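# Transfer 96-well plate from bench spot B1 to nest N1

## Task

Pick up the 96-well plate at bench position B1 and put it into plate nest N1. It has to rest level within the nest's locating features, turned so that well A1 (the plate's clipped corner) lies at the nest corner labelled A1. Dropping it a few millimetres while placing it in N1 is acceptable, but a much larger drop there fails. The placement only counts if the plate stays put without the robot holding it, so open the gripper and withdraw the arm at the end.

## Robot and tools

Robot: one arm with six revolute joints and a two-finger gripper. Every row and every per-joint list uses this order: waist, shoulder, elbow, wrist pitch, wrist yaw, wrist roll. In a command row the gripper opening comes seventh.

Frame: the scene origin is on the tabletop right under the arm base. +z is up, and +y is to the left when facing along +x. The base may sit slightly tilted. There are two cameras, cam_high and cam_wrist, each 896x504 pixels, and both come back in that order with every result. Approximate pinhole intrinsics are supplied (cam_high fy about 510 px, cam_wrist about 434 px, principal points near the image centre).

execute_actions(actions): actions is a list of actions that run one after another. An action is a table of 1 to 15 rows. Each row covers one control step of 1/30 s. If there are fewer than 15 rows, the last row is repeated until 15 steps are used. A row holds 7 numbers, each in [-1, 1]. The first six are joint offsets, normalised, measured from the joint angles at the start of that action, not from the previous row. For the first action of a call, that start is the last angles reported in this scene. A value of 1.0 equals 1.202 rad (waist), 1.258 (shoulder), 1.238 (elbow), 2.073 (wrist pitch), and 2.022 (wrist yaw and wrist roll). The seventh number is the gripper opening, and it is absolute: +1 is fully open (0.094 m pad gap) and -1 is closed. An empty list simply returns the current state and images.

Joint ranges (rad): waist -2.618 to 3.054, shoulder 0.000 to 3.142, elbow 0.000 to 3.142, wrist pitch -1.571 to 1.571, wrist yaw -1.571 to 1.571, wrist roll -2.094 to 2.094. The true stops may differ by up to 0.036 rad. An action is rejected if it pushes a joint more than 0.036 rad beyond its range. If the first action, or a malformed one, fails this check, the entire call is rejected and nothing moves. A request past a real stop is clipped there, and the result may then print "joint sent to its limit".

move(target, speed, blocking): target is one row of 7 numbers in the same format. The six joint offsets are counted from the "Joint positions" of the last result that showed them. speed is the peak speed in rad/s of the joint with the longest path, from 0.01 to 2 (default 0.5). All joints finish together, so the gripper follows a curve. A path lasts 0.5 to 10 s and is cut off at 10 s. The path ignores obstacles. Faster motion or a target set deeper past a contact means harder impacts. With blocking=false the result returns after 0.5 s while the arm keeps going. Until the move has ended you must use wait or stop before any new execute_actions or move. The "move:" line reports how it ended (done, off_target, moving, held, fault), whether limits=held or limits=none, and which joint is farthest from its target.

wait(seconds): 0 to 10 s. The arm holds its last command, and the wait ends early if a running move finishes. stop(): brakes a running move, which needs some distance; the fingers keep moving. zoom_image(camera, region): camera is cam_high or cam_wrist, and region is [x0, y0, x1, y1] in that image's pixels from the top-left corner, at most 504x504. finished_scene(scene): ends the current scene, given by its number, for good, and reports whether the goal was met.

Motion limits: at each step a joint's target may lead its measured angle by only 0.202 (waist), 0.258 (shoulder), 0.238 (elbow), 0.573 (wrist pitch), or 0.522 rad (yaw, roll). If the targets would put the gripper more than 70 mm from where it is, all targets are pulled back. Large moves therefore take several actions, and an unfinished move must be continued with a later command. Friction can leave a joint up to about 0.031 rad short, and very small commands may not move it.

Result lines: Joint positions (rad, then pad gap in m), Joint velocities, Joint targets (what the joints are currently driven toward), and grip_measured (opening on the command scale). Step readings list arm angles at some steps, with HELD marking steps that were held back. "joint command not followed" means the clearance check altered targets. FAULT lines report stops. MOTOR HOT appears from 75 °C. At 90 °C the arm halts for 10 s, and at 100 °C it goes limp and falls. Holding a load warms the motors, so do not hover for long with the plate.

Gripping: to hold the plate, command an opening about 0.03 below grip_measured; a smaller gap grips more gently. Readings may be off by about 1 mm. Pads push about 50 to 62 N.

Avoid: knocking anything off the table, dropping the plate from height, slamming or pressing hard, and fast contact. Loose objects may occasionally be nudged by outside pushes. Lower the plate until it almost touches N1, release, then lift clear before ending the scene.

Each tool is called after "Request:" as name(argument=value, ...) on one line, values as JSON.

## Session

Request:
execute_actions(actions=[])

Scene clock: 0.00 s.
grip_measured=+1.000
Joint names: [waist, shoulder, elbow, wrist pitch, wrist yaw, wrist roll]
Joint positions: [-0.779  1.133  0.895  0.511 -0.497  1.246  0.094]
Joint velocities: [-0.022 -0.012 -0.002 -0.007  0.037  0.007  0.   ]
Joint targets: [-0.779 1.133 0.895 0.511 -0.497 1.246]

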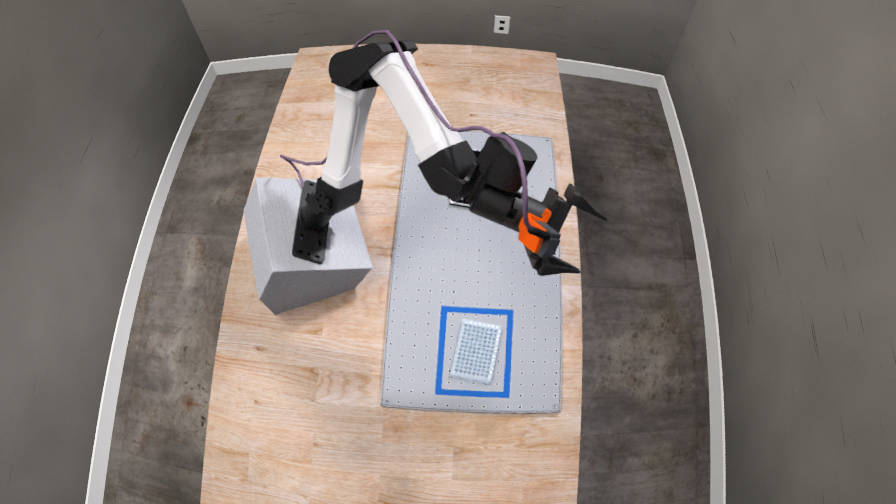

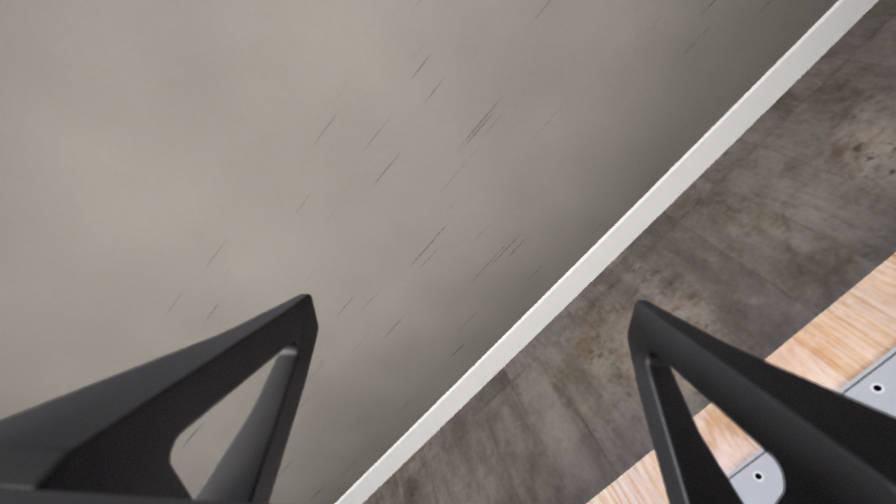

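Request:
zoom_image(camera="cam_high", region=[200,20,620,430])

Request:
move(target=[0,0,0,-0.6,0.246,-0.616,1], speed=1)

Region (200, 20, 620, 430) of cam_high's 896x504 image, scaled by 1.200, with more detail than that image has; it fills the top 492 rows of this view, and the rest is white.

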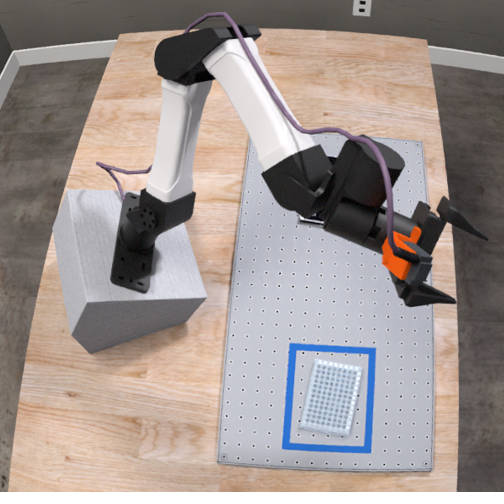

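Scene clock: 5.80 s.
grip_measured=+1.000
Joint names: [waist, shoulder, elbow, wrist pitch, wrist yaw, wrist roll]
Joint positions: [-0.779  1.133  0.895 -0.717 -0.006  0.006  0.094]
Joint velocities: [-0.007  0.002 -0.002 -0.022  0.007  0.081  0.   ]
Joint targets: [-0.779 1.133 0.895 -0.732 0.000 0.000]
move: done; limits=none; farthest joint: the wrist pitch, 0.016 radians from its target (1.244 radians at the start)

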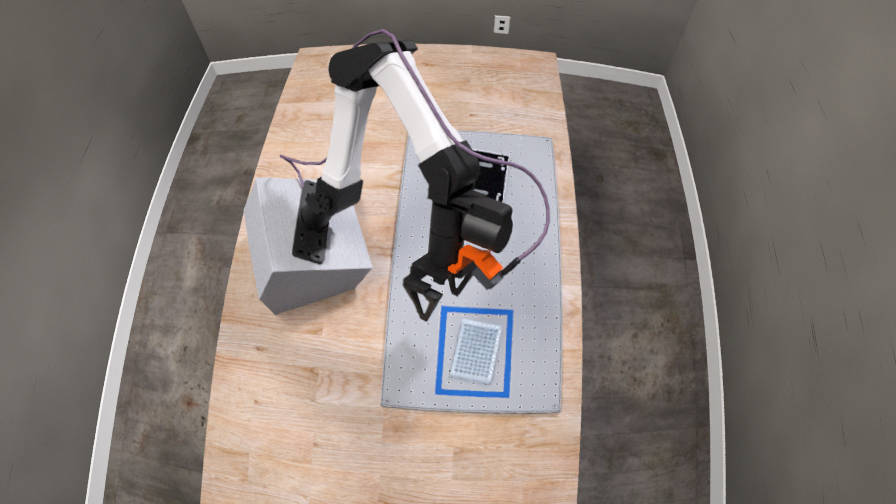

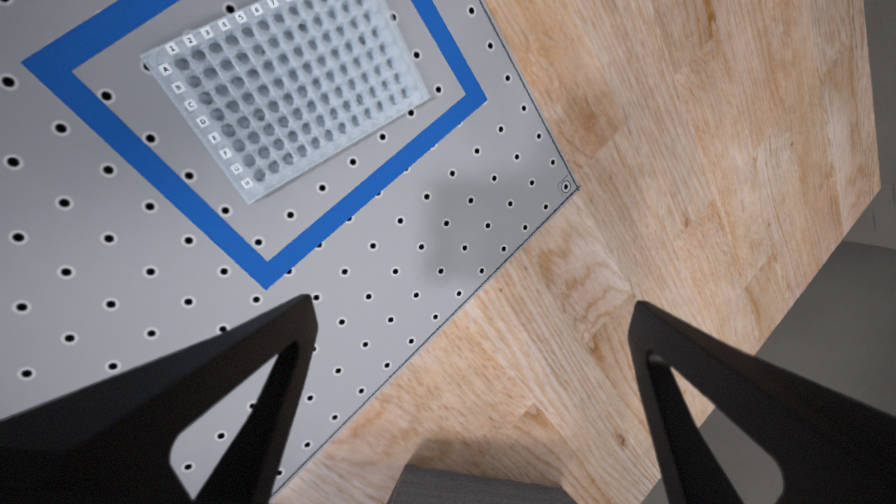

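Request:
move(target=[0.648,0,0,-0.05,0,0,1], speed=0.7)

Scene clock: 13.93 s.
grip_measured=+1.000
Joint names: [waist, shoulder, elbow, wrist pitch, wrist yaw, wrist roll]
Joint positions: [-0.011  1.133  0.895 -0.805 -0.006  0.006  0.094]
Joint velocities: [-0.022 -0.007  0.007 -0.007 -0.051 -0.007  0.   ]
Joint targets: [0.000 1.133 0.895 -0.821 -0.006 0.006]
move: done; limits=none; farthest joint: the wrist pitch, 0.015 radians from its target (0.103 radians at the start)

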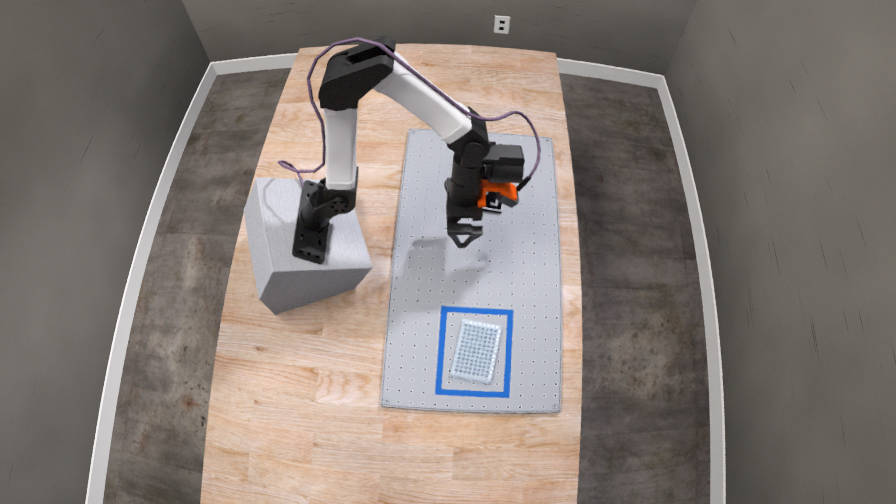

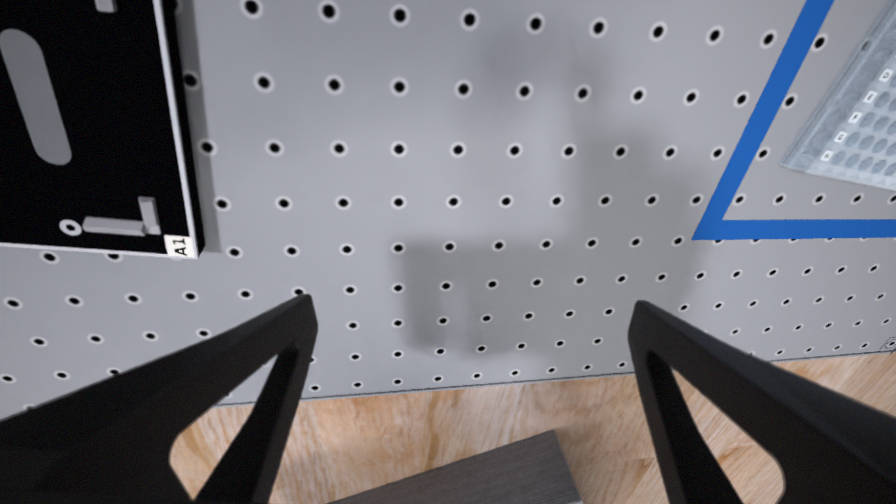

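Request:
move(target=[0,0,0,0,-0.07,0.776,1], speed=1.2)

Scene clock: 29.90 s.
grip_measured=+1.000
Joint names: [waist, shoulder, elbow, wrist pitch, wrist yaw, wrist roll]
Joint positions: [-0.011  1.133  0.895 -0.806 -0.143  1.568  0.094]
Joint velocities: [ 0.012  0.002  0.007 -0.007  0.007  0.051  0.   ]
Joint targets: [-0.011 1.133 0.895 -0.805 -0.148 1.575]
move: done; limits=none; farthest joint: the wrist roll, 0.007 radians from its target (1.569 radians at the start)

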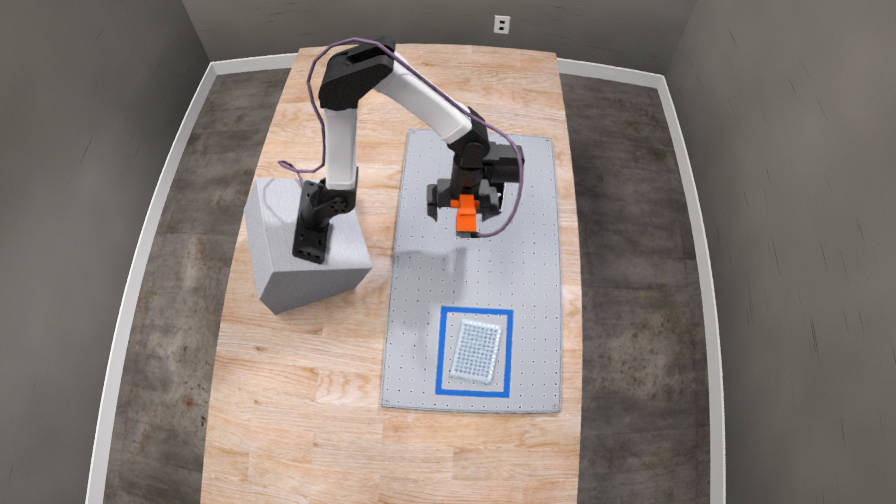

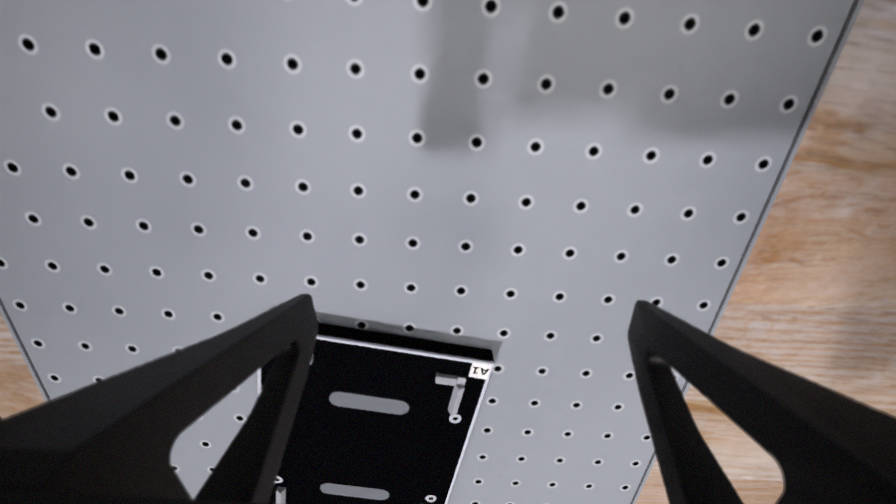

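Request:
move(target=[-0.623,0.49,0.348,0.012,-0.177,-0.23,1], speed=0.5)

Scene clock: 52.47 s.
grip_measured=+1.000
Joint names: [waist, shoulder, elbow, wrist pitch, wrist yaw, wrist roll]
Joint positions: [-0.756  1.735  1.304 -0.79  -0.495  1.109  0.094]
Joint velocities: [ 0.002 -0.002 -0.002 -0.081 -0.037 -0.037  0.   ]
Joint targets: [-0.760 1.749 1.325 -0.781 -0.500 1.103]
move: off_target; limits=none; farthest joint: the elbow, 0.022 radians from its target (0.431 radians at the start)

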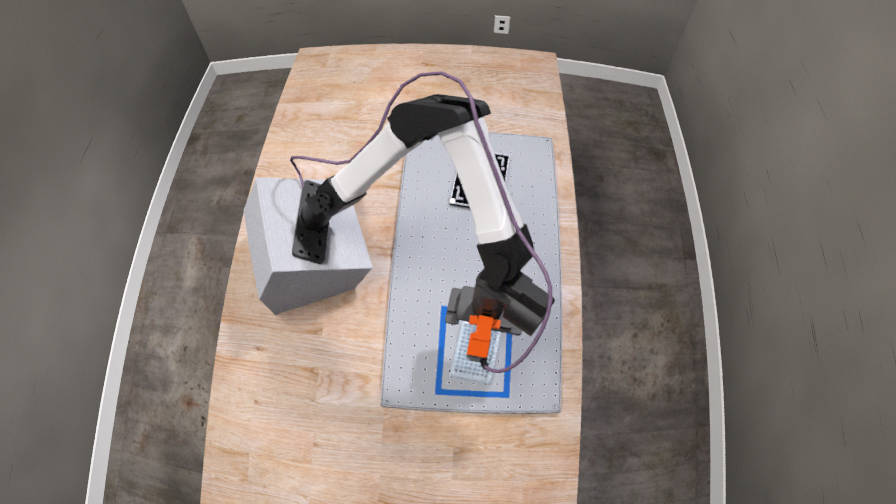

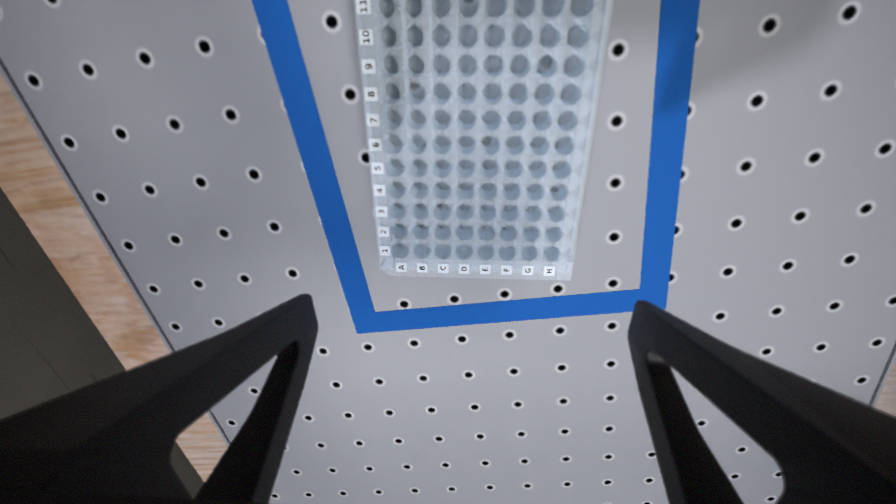

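Request:
move(target=[-0.024,0.125,0.02,0.07,-0.008,0.008,1], speed=0.3)

Scene clock: 64.17 s.
grip_measured=+1.000
Joint names: [waist, shoulder, elbow, wrist pitch, wrist yaw, wrist roll]
Joint positions: [-0.773  1.88   1.304 -0.661 -0.506  1.12   0.094]
Joint velocities: [ 0.022 -0.002  0.012 -0.037  0.007 -0.022  0.   ]
Joint targets: [-0.785 1.893 1.329 -0.645 -0.511 1.126]
move: off_target; limits=none; farthest joint: the elbow, 0.025 radians from its target (0.025 radians at the start)

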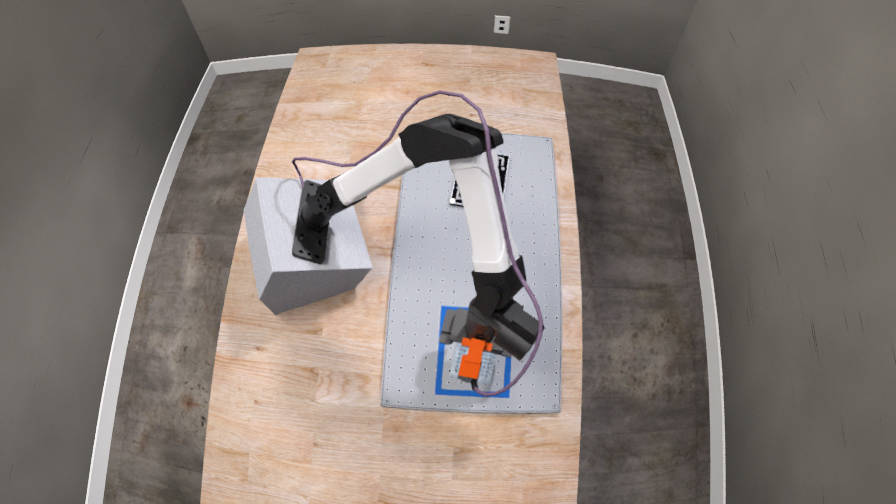

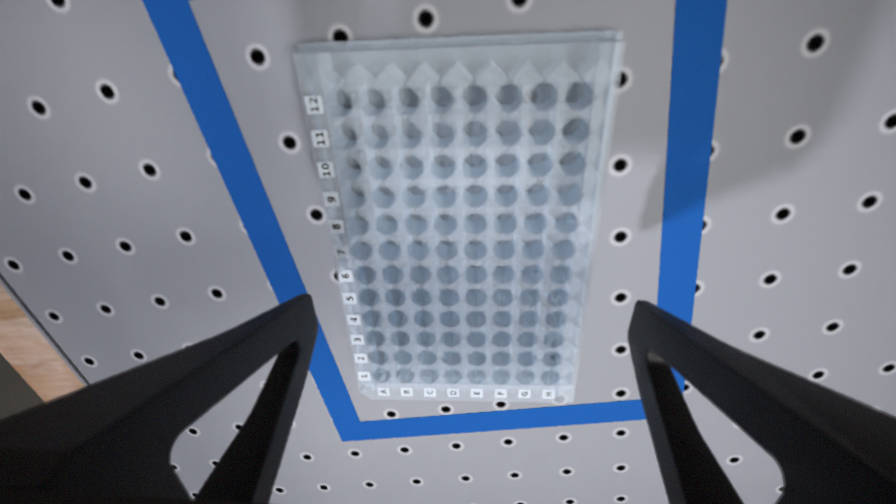

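Request:
move(target=[0.036,0.069,0.098,-0.057,0.018,0.01,1], speed=0.2)

Scene clock: 73.17 s.
grip_measured=+1.000
Joint names: [waist, shoulder, elbow, wrist pitch, wrist yaw, wrist roll]
Joint positions: [-0.743  1.949  1.406 -0.763 -0.477  1.134  0.094]
Joint velocities: [-0.002  0.002  0.012 -0.051 -0.037  0.022  0.   ]
Joint targets: [-0.730 1.967 1.425 -0.779 -0.469 1.140]
move: done; limits=none; farthest joint: the elbow, 0.020 radians from its target (0.121 radians at the start)

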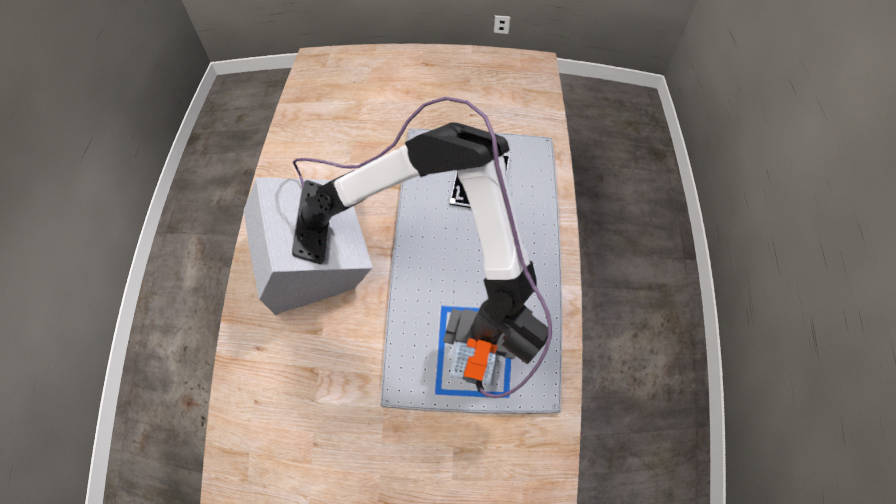

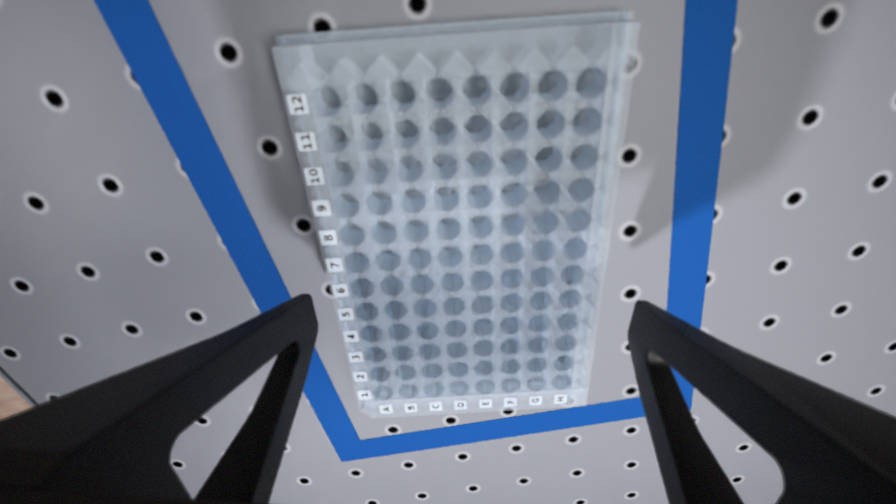

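Request:
execute_actions(actions=[[[0.011,0.014,0.01,0,0,-0.04,1]],[[0.02,0.032,0.01,0.018,0,0,1]],[[0,0,0,0,0,0,1]]])

Scene clock: 81.73 s.
grip_measured=+1.000
Joint names: [waist, shoulder, elbow, wrist pitch, wrist yaw, wrist roll]
Joint positions: [-0.73   1.975  1.406 -0.743 -0.477  1.062  0.094]
Joint velocities: [ 0.022 -0.007  0.007  0.007 -0.022 -0.022  0.   ]
Joint targets: [-0.730 1.975 1.406 -0.743 -0.477 1.062]
Step readings (joint positions; steps 1 to 15: 1st action; 16 to 30: 2nd action; 31 to 45: 3rd action):
0: [-0.743 1.949 1.406 -0.764 -0.477 1.134]
1: [-0.743 1.949 1.406 -0.764 -0.477 1.123]
2: [-0.743 1.949 1.406 -0.764 -0.477 1.110]
4: [-0.743 1.949 1.406 -0.764 -0.477 1.091]
8: [-0.743 1.949 1.406 -0.764 -0.477 1.072]
15: [-0.743 1.949 1.406 -0.764 -0.477 1.062]
16: [-0.741 1.951 1.406 -0.762 -0.477 1.062]
17: [-0.740 1.954 1.406 -0.756 -0.477 1.062]
19: [-0.735 1.965 1.406 -0.750 -0.477 1.062]
23: [-0.730 1.975 1.406 -0.747 -0.477 1.062]
30: [-0.730 1.975 1.406 -0.743 -0.477 1.062]
31: [-0.730 1.975 1.406 -0.743 -0.477 1.062]
32: [-0.730 1.975 1.406 -0.743 -0.477 1.062]
34: [-0.730 1.975 1.406 -0.743 -0.477 1.062]
38: [-0.730 1.975 1.406 -0.743 -0.477 1.062]
45: Joint positions above

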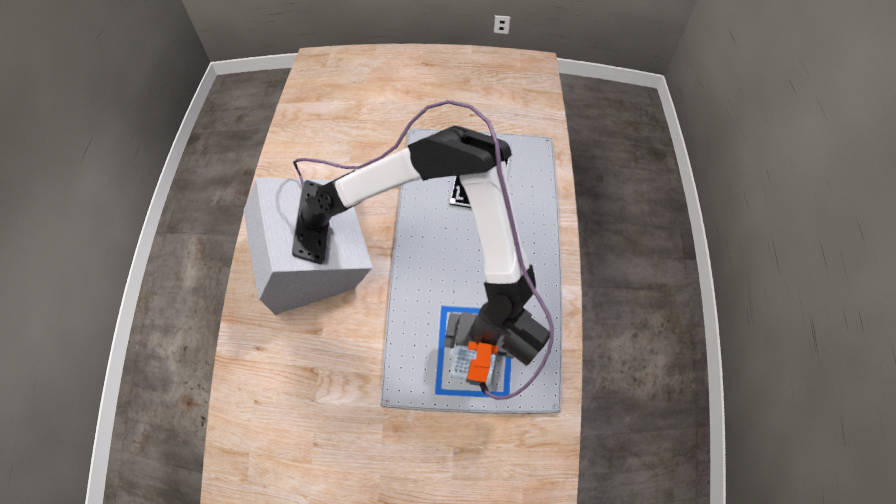

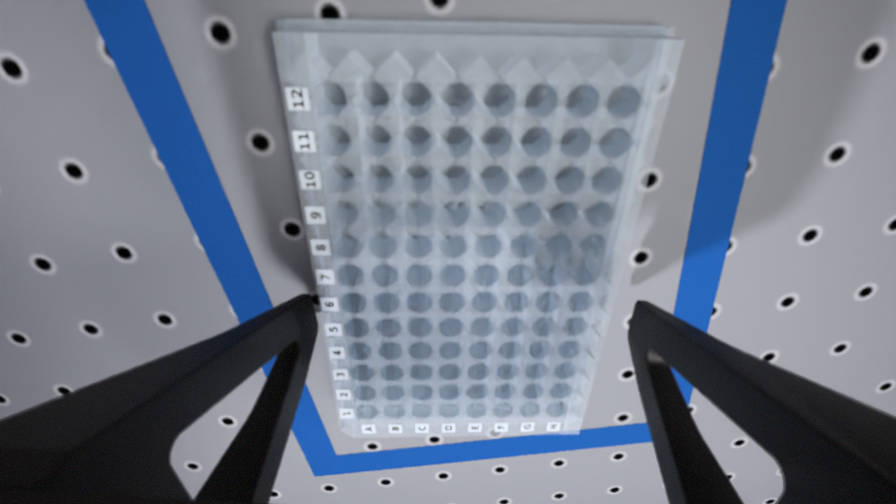

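Shift left ~3 mm, then descend.

Request:
execute_actions(actions=[[[0.016,0,0,0.014,0,0,1]],[[0.018,0.029,0,0.018,0,0,1]]])

Scene clock: 85.03 s.
grip_measured=+1.000
Joint names: [waist, shoulder, elbow, wrist pitch, wrist yaw, wrist roll]
Joint positions: [-0.72   1.983  1.406 -0.714 -0.477  1.062  0.094]
Joint velocities: [ 0.012  0.002 -0.007 -0.022 -0.022  0.051  0.   ]
Joint targets: [-0.702 2.011 1.406 -0.693 -0.477 1.061]
Step readings (joint positions; steps 1 to 15: 1st action; 16 to 30: 2nd action):
0: [-0.730 1.975 1.406 -0.743 -0.477 1.062]
1: [-0.730 1.975 1.406 -0.742 -0.477 1.062]
2: [-0.728 1.975 1.406 -0.740 -0.477 1.062]
4: [-0.726 1.975 1.406 -0.736 -0.477 1.062]
8: [-0.723 1.975 1.406 -0.732 -0.477 1.062]
15: [-0.723 1.975 1.406 -0.730 -0.477 1.062]
16: [-0.723 1.977 1.406 -0.728 -0.477 1.062]
17: [-0.722 1.979 1.406 -0.723 -0.477 1.062]
19: [-0.720 1.983 1.406 -0.717 -0.477 1.062]
23: [-0.720 1.983 1.406 -0.714 -0.477 1.062]
30: Joint positions above

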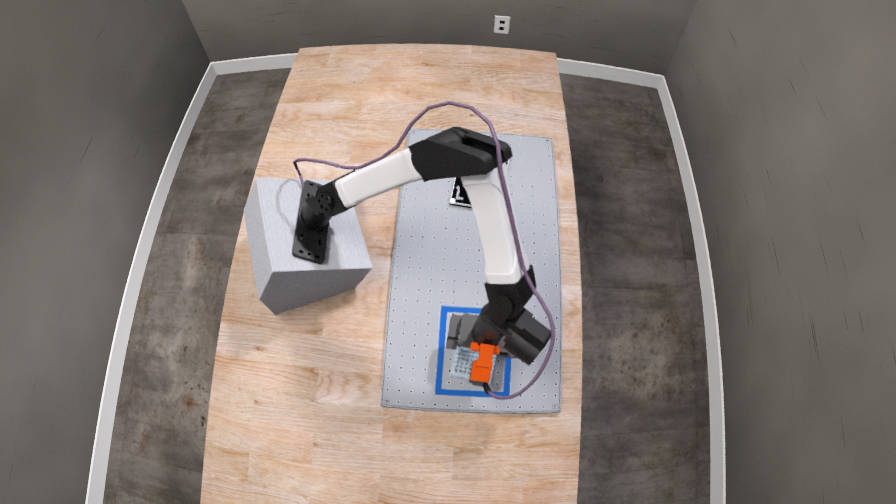

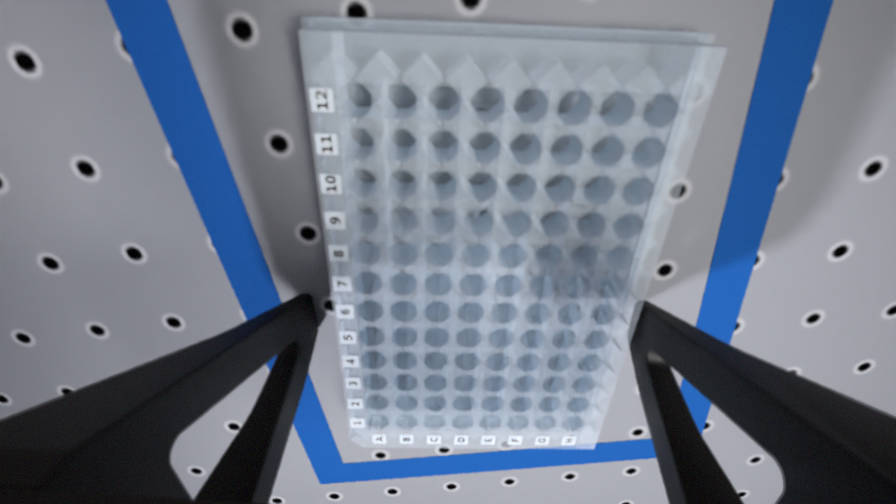

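Request:
execute_actions(actions=[[[0,-0.016,0,0,0,0,1]],[[0,0,0,-0.014,0,0,1]],[[0,0.02,0,0,0,0,1]]])

Scene clock: 88.87 s.
grip_measured=+1.000
Joint names: [waist, shoulder, elbow, wrist pitch, wrist yaw, wrist roll]
Joint positions: [-0.72   1.98   1.406 -0.727 -0.477  1.062  0.094]
Joint velocities: [-0.022 -0.002  0.012 -0.007  0.022 -0.022  0.   ]
Joint targets: [-0.720 2.005 1.406 -0.727 -0.477 1.062]
Step readings (joint positions; steps 1 to 15: 1st action; 16 to 30: 2nd action; 31 to 45: 3rd action):
0: [-0.720 1.983 1.406 -0.714 -0.477 1.062]
1: [-0.720 1.982 1.406 -0.714 -0.477 1.062]
2: [-0.720 1.981 1.406 -0.714 -0.477 1.062]
4: [-0.720 1.980 1.406 -0.714 -0.477 1.062]
8: [-0.720 1.980 1.406 -0.714 -0.477 1.062]
15: [-0.720 1.980 1.406 -0.714 -0.477 1.062]
16: [-0.720 1.980 1.406 -0.715 -0.477 1.062]
17: [-0.720 1.980 1.406 -0.717 -0.477 1.062]
19: [-0.720 1.980 1.406 -0.722 -0.477 1.062]
23: [-0.720 1.980 1.406 -0.725 -0.477 1.062]
30: [-0.720 1.980 1.406 -0.727 -0.477 1.062]
31: [-0.720 1.980 1.406 -0.727 -0.477 1.062]
32: [-0.720 1.980 1.406 -0.727 -0.477 1.062]
34: [-0.720 1.980 1.406 -0.727 -0.477 1.062]
38: [-0.720 1.980 1.406 -0.727 -0.477 1.062]
45: Joint positions above

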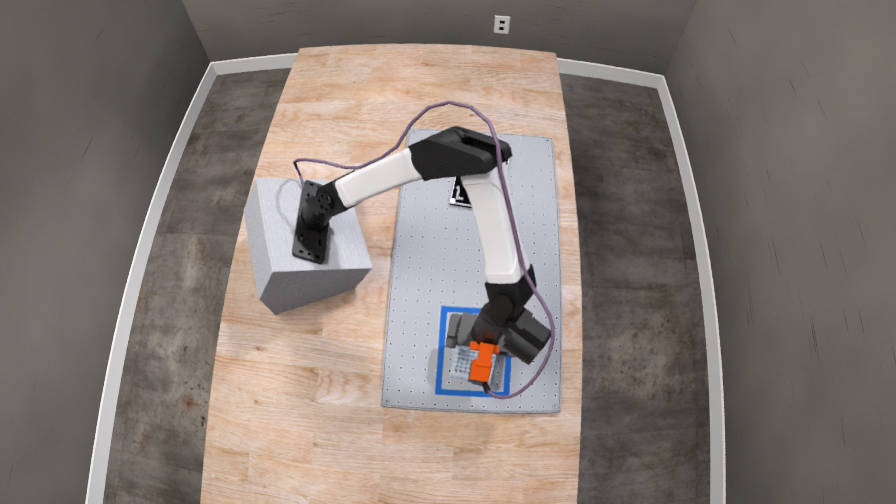

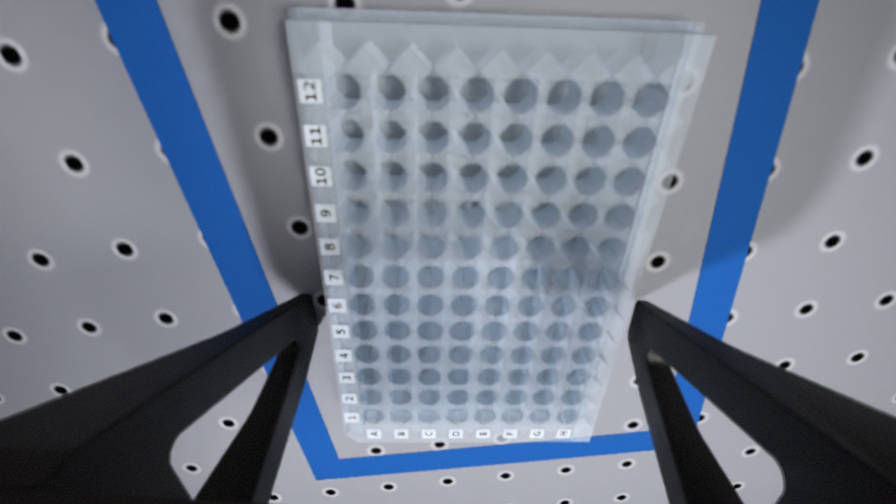

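Request:
execute_actions(actions=[[[0,-0.02,0,0,0,0,1]],[[0,0,0,0,0,0,0.95],[0,0,0,0,0,0,0.92],[0,0,0,0,0,0,0.89],[0,0,0,0,0,0,0.87],[0,0,0,0,0,0,0.85],[0,0,0,0,0,0,0.83],[0,0,0,0,0,0,0.81],[0,0,0,0,0,0,0.79],[0,0,0,0,0,0,0.77],[0,0,0,0,0,0,0.75],[0,0,0,0,0,0,0.73]],[[0,0,0,0,0,0,0.72]]])

Scene clock: 96.43 s.
grip_measured=+0.745
Joint names: [waist, shoulder, elbow, wrist pitch, wrist yaw, wrist roll]
Joint positions: [-0.72   1.98   1.406 -0.727 -0.477  1.062  0.082]
Joint velocities: [ 0.007 -0.007 -0.007  0.007  0.022 -0.051  0.   ]
Joint targets: [-0.720 1.980 1.406 -0.727 -0.477 1.062]
Step readings (joint positions; steps 1 to 15: 1st action; 16 to 30: 2nd action; 31 to 45: 3rd action):
0: [-0.720 1.980 1.406 -0.727 -0.477 1.062]
1: [-0.720 1.980 1.406 -0.727 -0.477 1.062]
2: [-0.720 1.980 1.406 -0.727 -0.477 1.062]
4: [-0.720 1.980 1.406 -0.727 -0.477 1.062]
8: [-0.720 1.980 1.406 -0.727 -0.477 1.062]
15: [-0.720 1.980 1.406 -0.727 -0.477 1.062]
16: [-0.720 1.980 1.406 -0.727 -0.477 1.062]
17: [-0.720 1.980 1.406 -0.727 -0.477 1.062]
19: [-0.720 1.980 1.406 -0.727 -0.477 1.062]
23: [-0.720 1.980 1.406 -0.727 -0.477 1.062]
30: [-0.720 1.980 1.406 -0.727 -0.477 1.062]
31: [-0.720 1.980 1.406 -0.727 -0.477 1.062]
32: [-0.720 1.980 1.406 -0.727 -0.477 1.062]
34: [-0.720 1.980 1.406 -0.727 -0.477 1.062]
38: [-0.720 1.980 1.406 -0.727 -0.477 1.062]
45: Joint positions above

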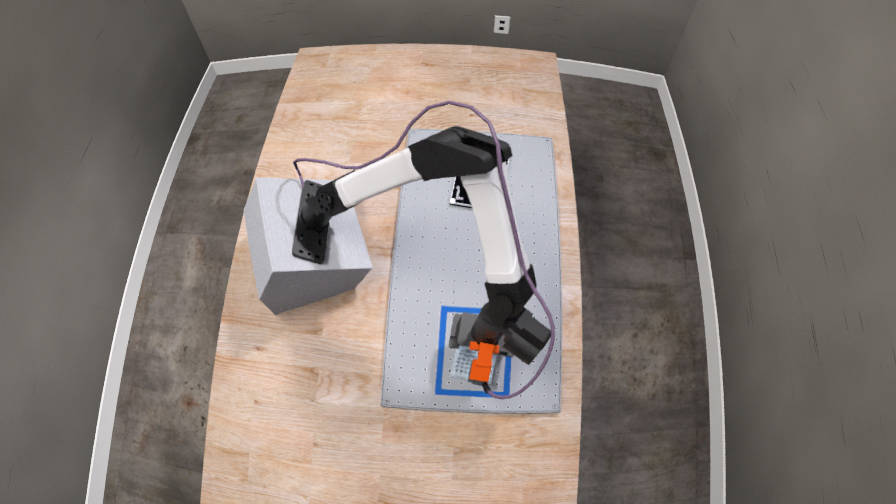

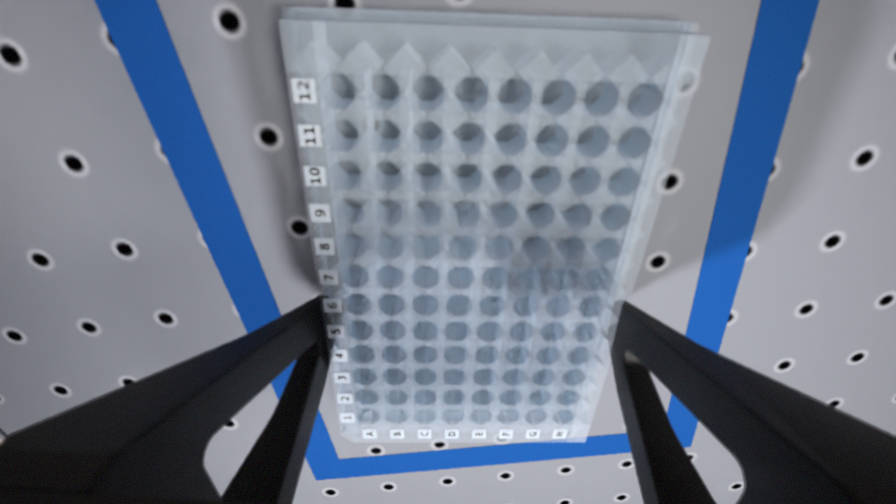

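Request:
move(target=[-0.03,-0.12,0,-0.065,0,0,0.71], speed=0.25)

Request:
move(target=[0.45,-0.34,-0.13,-0.03,0.1,-0.35,0.71], speed=0.6)

Scene clock: 109.67 s.
grip_measured=+0.745
Joint names: [waist, shoulder, elbow, wrist pitch, wrist yaw, wrist roll]
Joint positions: [-0.744  1.842  1.406 -0.846 -0.477  1.062  0.082]
Joint velocities: [-0.007  0.002 -0.007  0.007  0.007 -0.007 -0.001]
Joint targets: [-0.756 1.829 1.406 -0.862 -0.477 1.062]
move: done; limits=none; farthest joint: the wrist pitch, 0.016 radians from its target (0.134 radians at the start)

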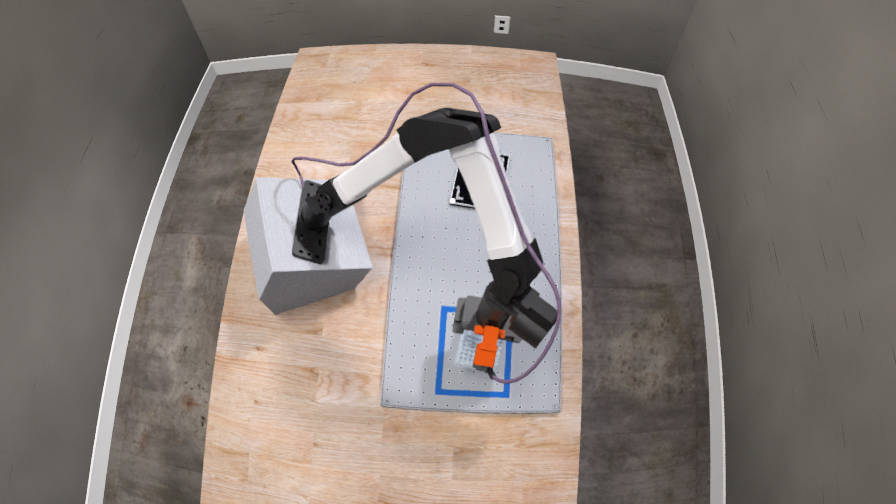

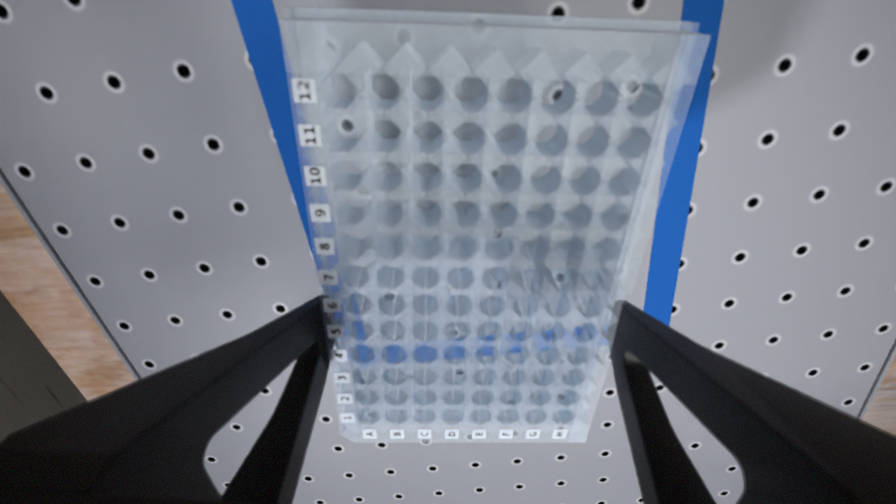

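Scene clock: 111.67 s.
grip_measured=+0.745
Joint names: [waist, shoulder, elbow, wrist pitch, wrist yaw, wrist roll]
Joint positions: [-0.211  1.427  1.267 -0.893 -0.282  0.36   0.082]
Joint velocities: [ 0.022  0.012 -0.002  0.022  0.007  0.022  0.   ]
Joint targets: [-0.203 1.414 1.245 -0.908 -0.275 0.354]
move: off_target; limits=none; farthest joint: the elbow, 0.022 radians from its target (0.161 radians at the start)

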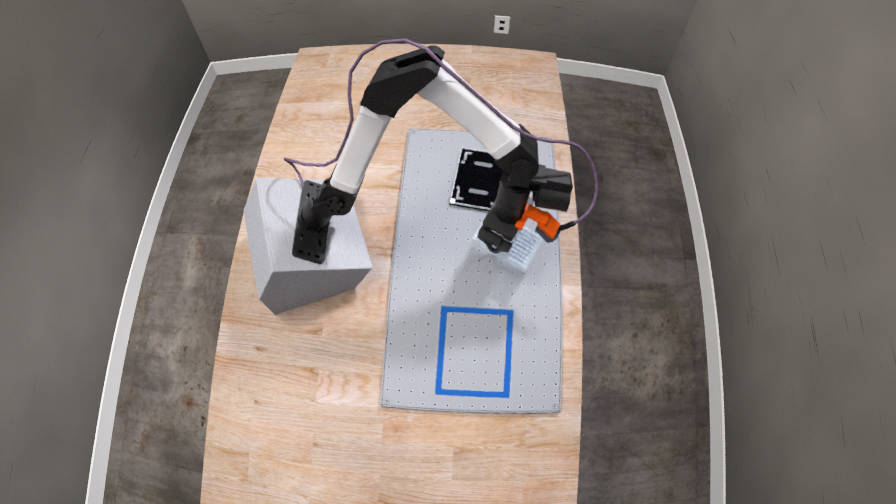

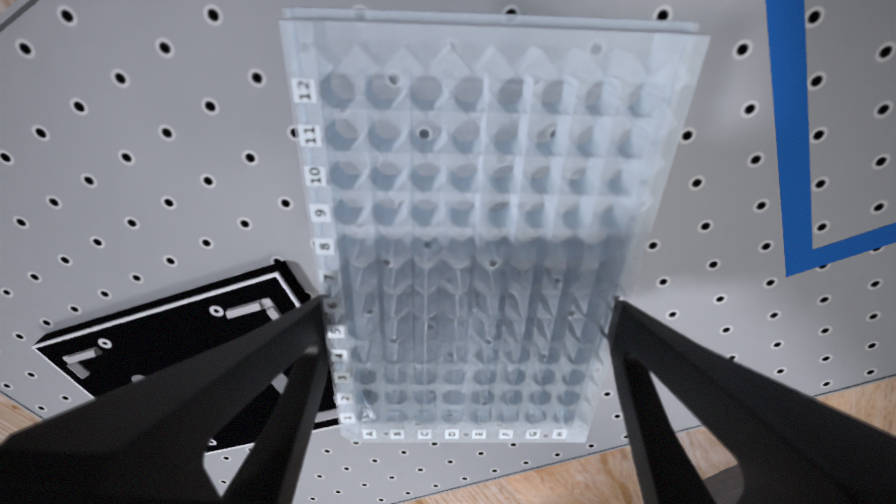

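Request:
move(target=[0.79,0.088,0.043,0.037,0.249,-0.55,0.71], speed=0.6)

Scene clock: 116.50 s.
grip_measured=+0.746
Joint names: [waist, shoulder, elbow, wrist pitch, wrist yaw, wrist roll]
Joint positions: [ 0.731  1.521  1.3   -0.832  0.216 -0.746  0.082]
Joint velocities: [ 0.007 -0.007 -0.002  0.007 -0.007 -0.022 -0.001]
Joint targets: [0.739 1.538 1.320 -0.816 0.221 -0.752]
move: off_target; limits=none; farthest joint: the elbow, 0.021 radians from its target (0.053 radians at the start)

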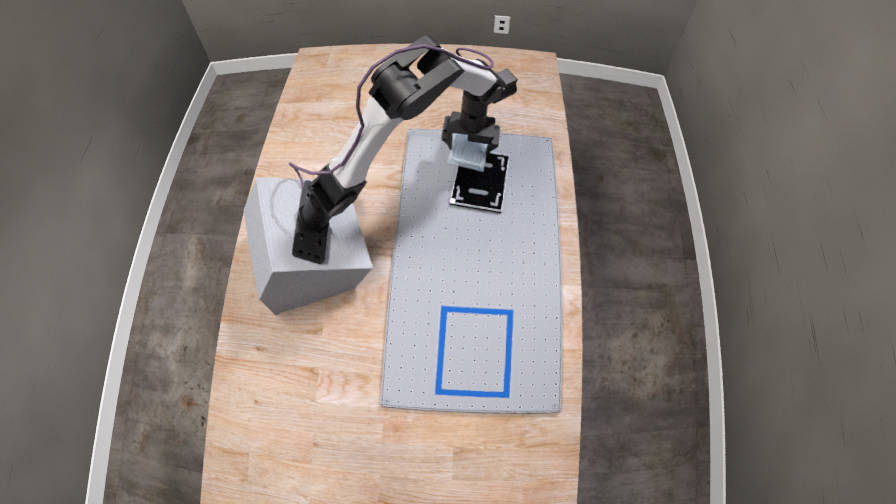

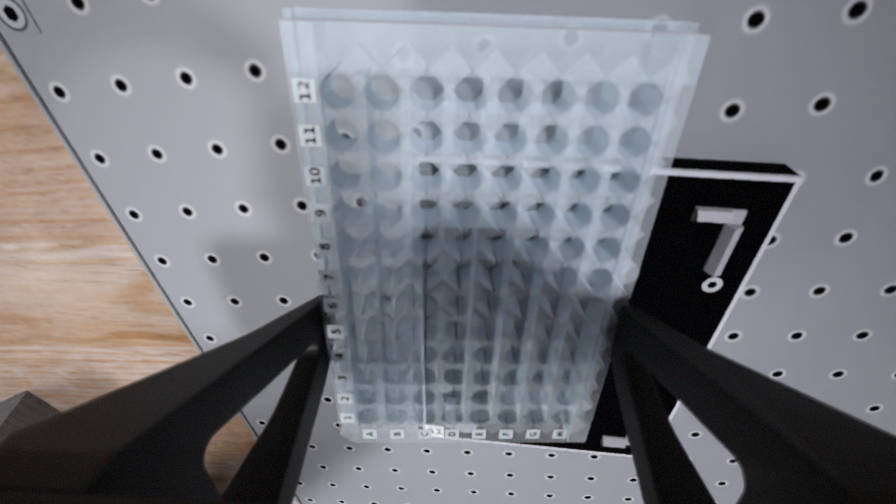

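Request:
move(target=[-0.31,-0.112,-0.125,0.075,-0.107,-0.17,0.71], speed=0.3)

Scene clock: 129.93 s.
grip_measured=+0.746
Joint names: [waist, shoulder, elbow, wrist pitch, wrist yaw, wrist roll]
Joint positions: [ 0.369  1.398  1.164 -0.693  0.008 -1.083  0.082]
Joint velocities: [ 0.017 -0.007 -0.002 -0.022 -0.037  0.037  0.   ]
Joint targets: [0.359 1.380 1.145 -0.677 -0.000 -1.090]
move: done; limits=none; farthest joint: the elbow, 0.019 radians from its target (0.154 radians at the start)

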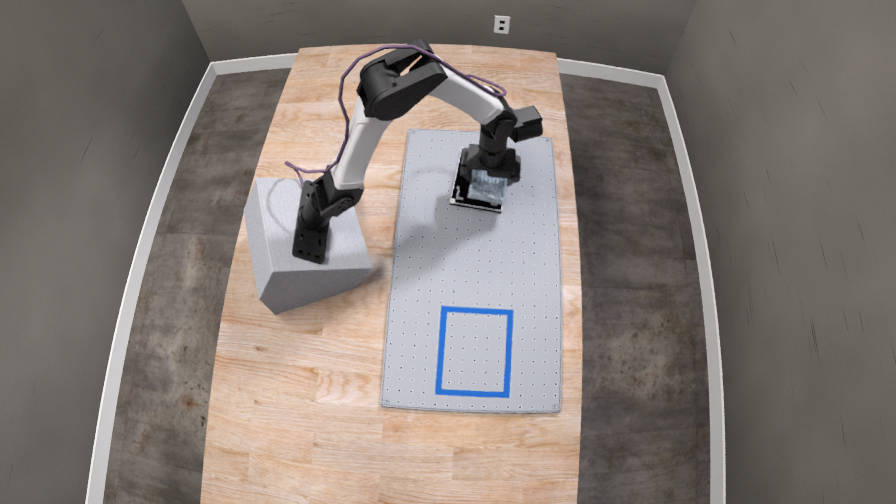

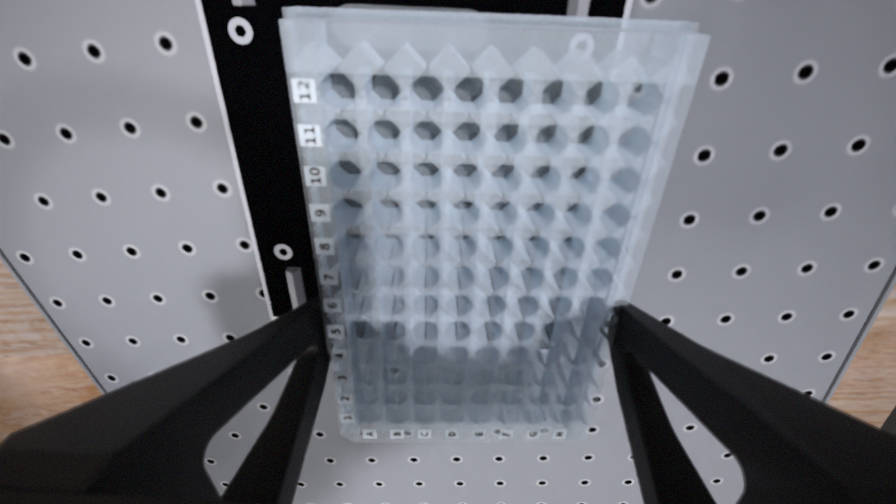

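Request:
move(target=[0.059,-0.058,-0.134,0.084,-0.018,0.027,0.71], speed=0.15)

Scene clock: 140.37 s.
grip_measured=+0.746
Joint names: [waist, shoulder, elbow, wrist pitch, wrist yaw, wrist roll]
Joint positions: [ 0.427  1.344  1.017 -0.537 -0.021 -1.035  0.082]
Joint velocities: [-0.007 -0.002 -0.002  0.007 -0.022 -0.095 -0.   ]
Joint targets: [0.440 1.325 0.998 -0.519 -0.029 -1.029]
move: done; limits=none; farthest joint: the shoulder, 0.019 radians from its target (0.073 radians at the start)

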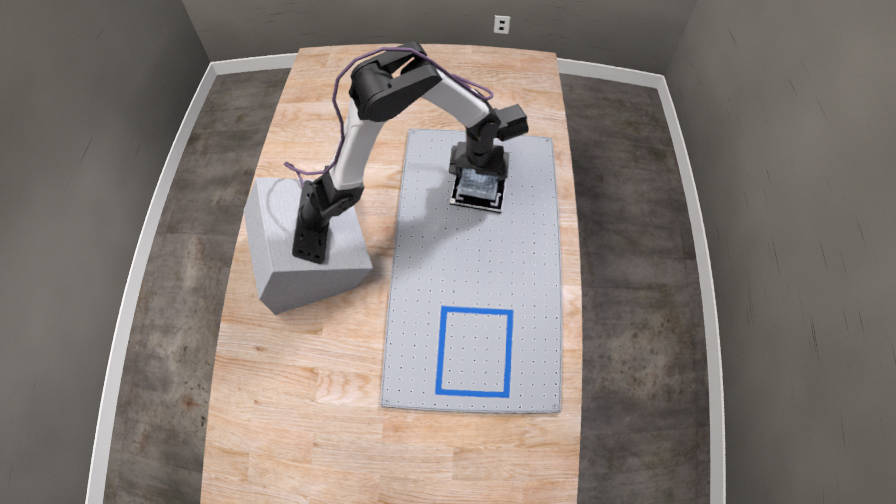

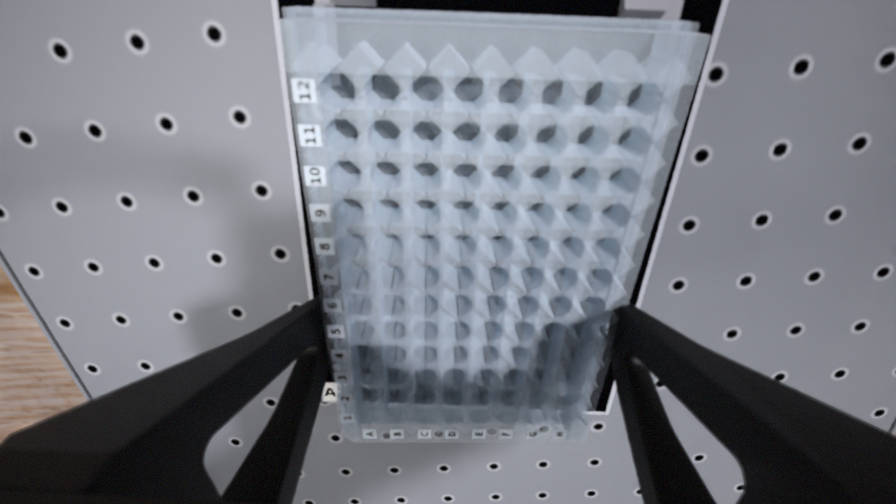

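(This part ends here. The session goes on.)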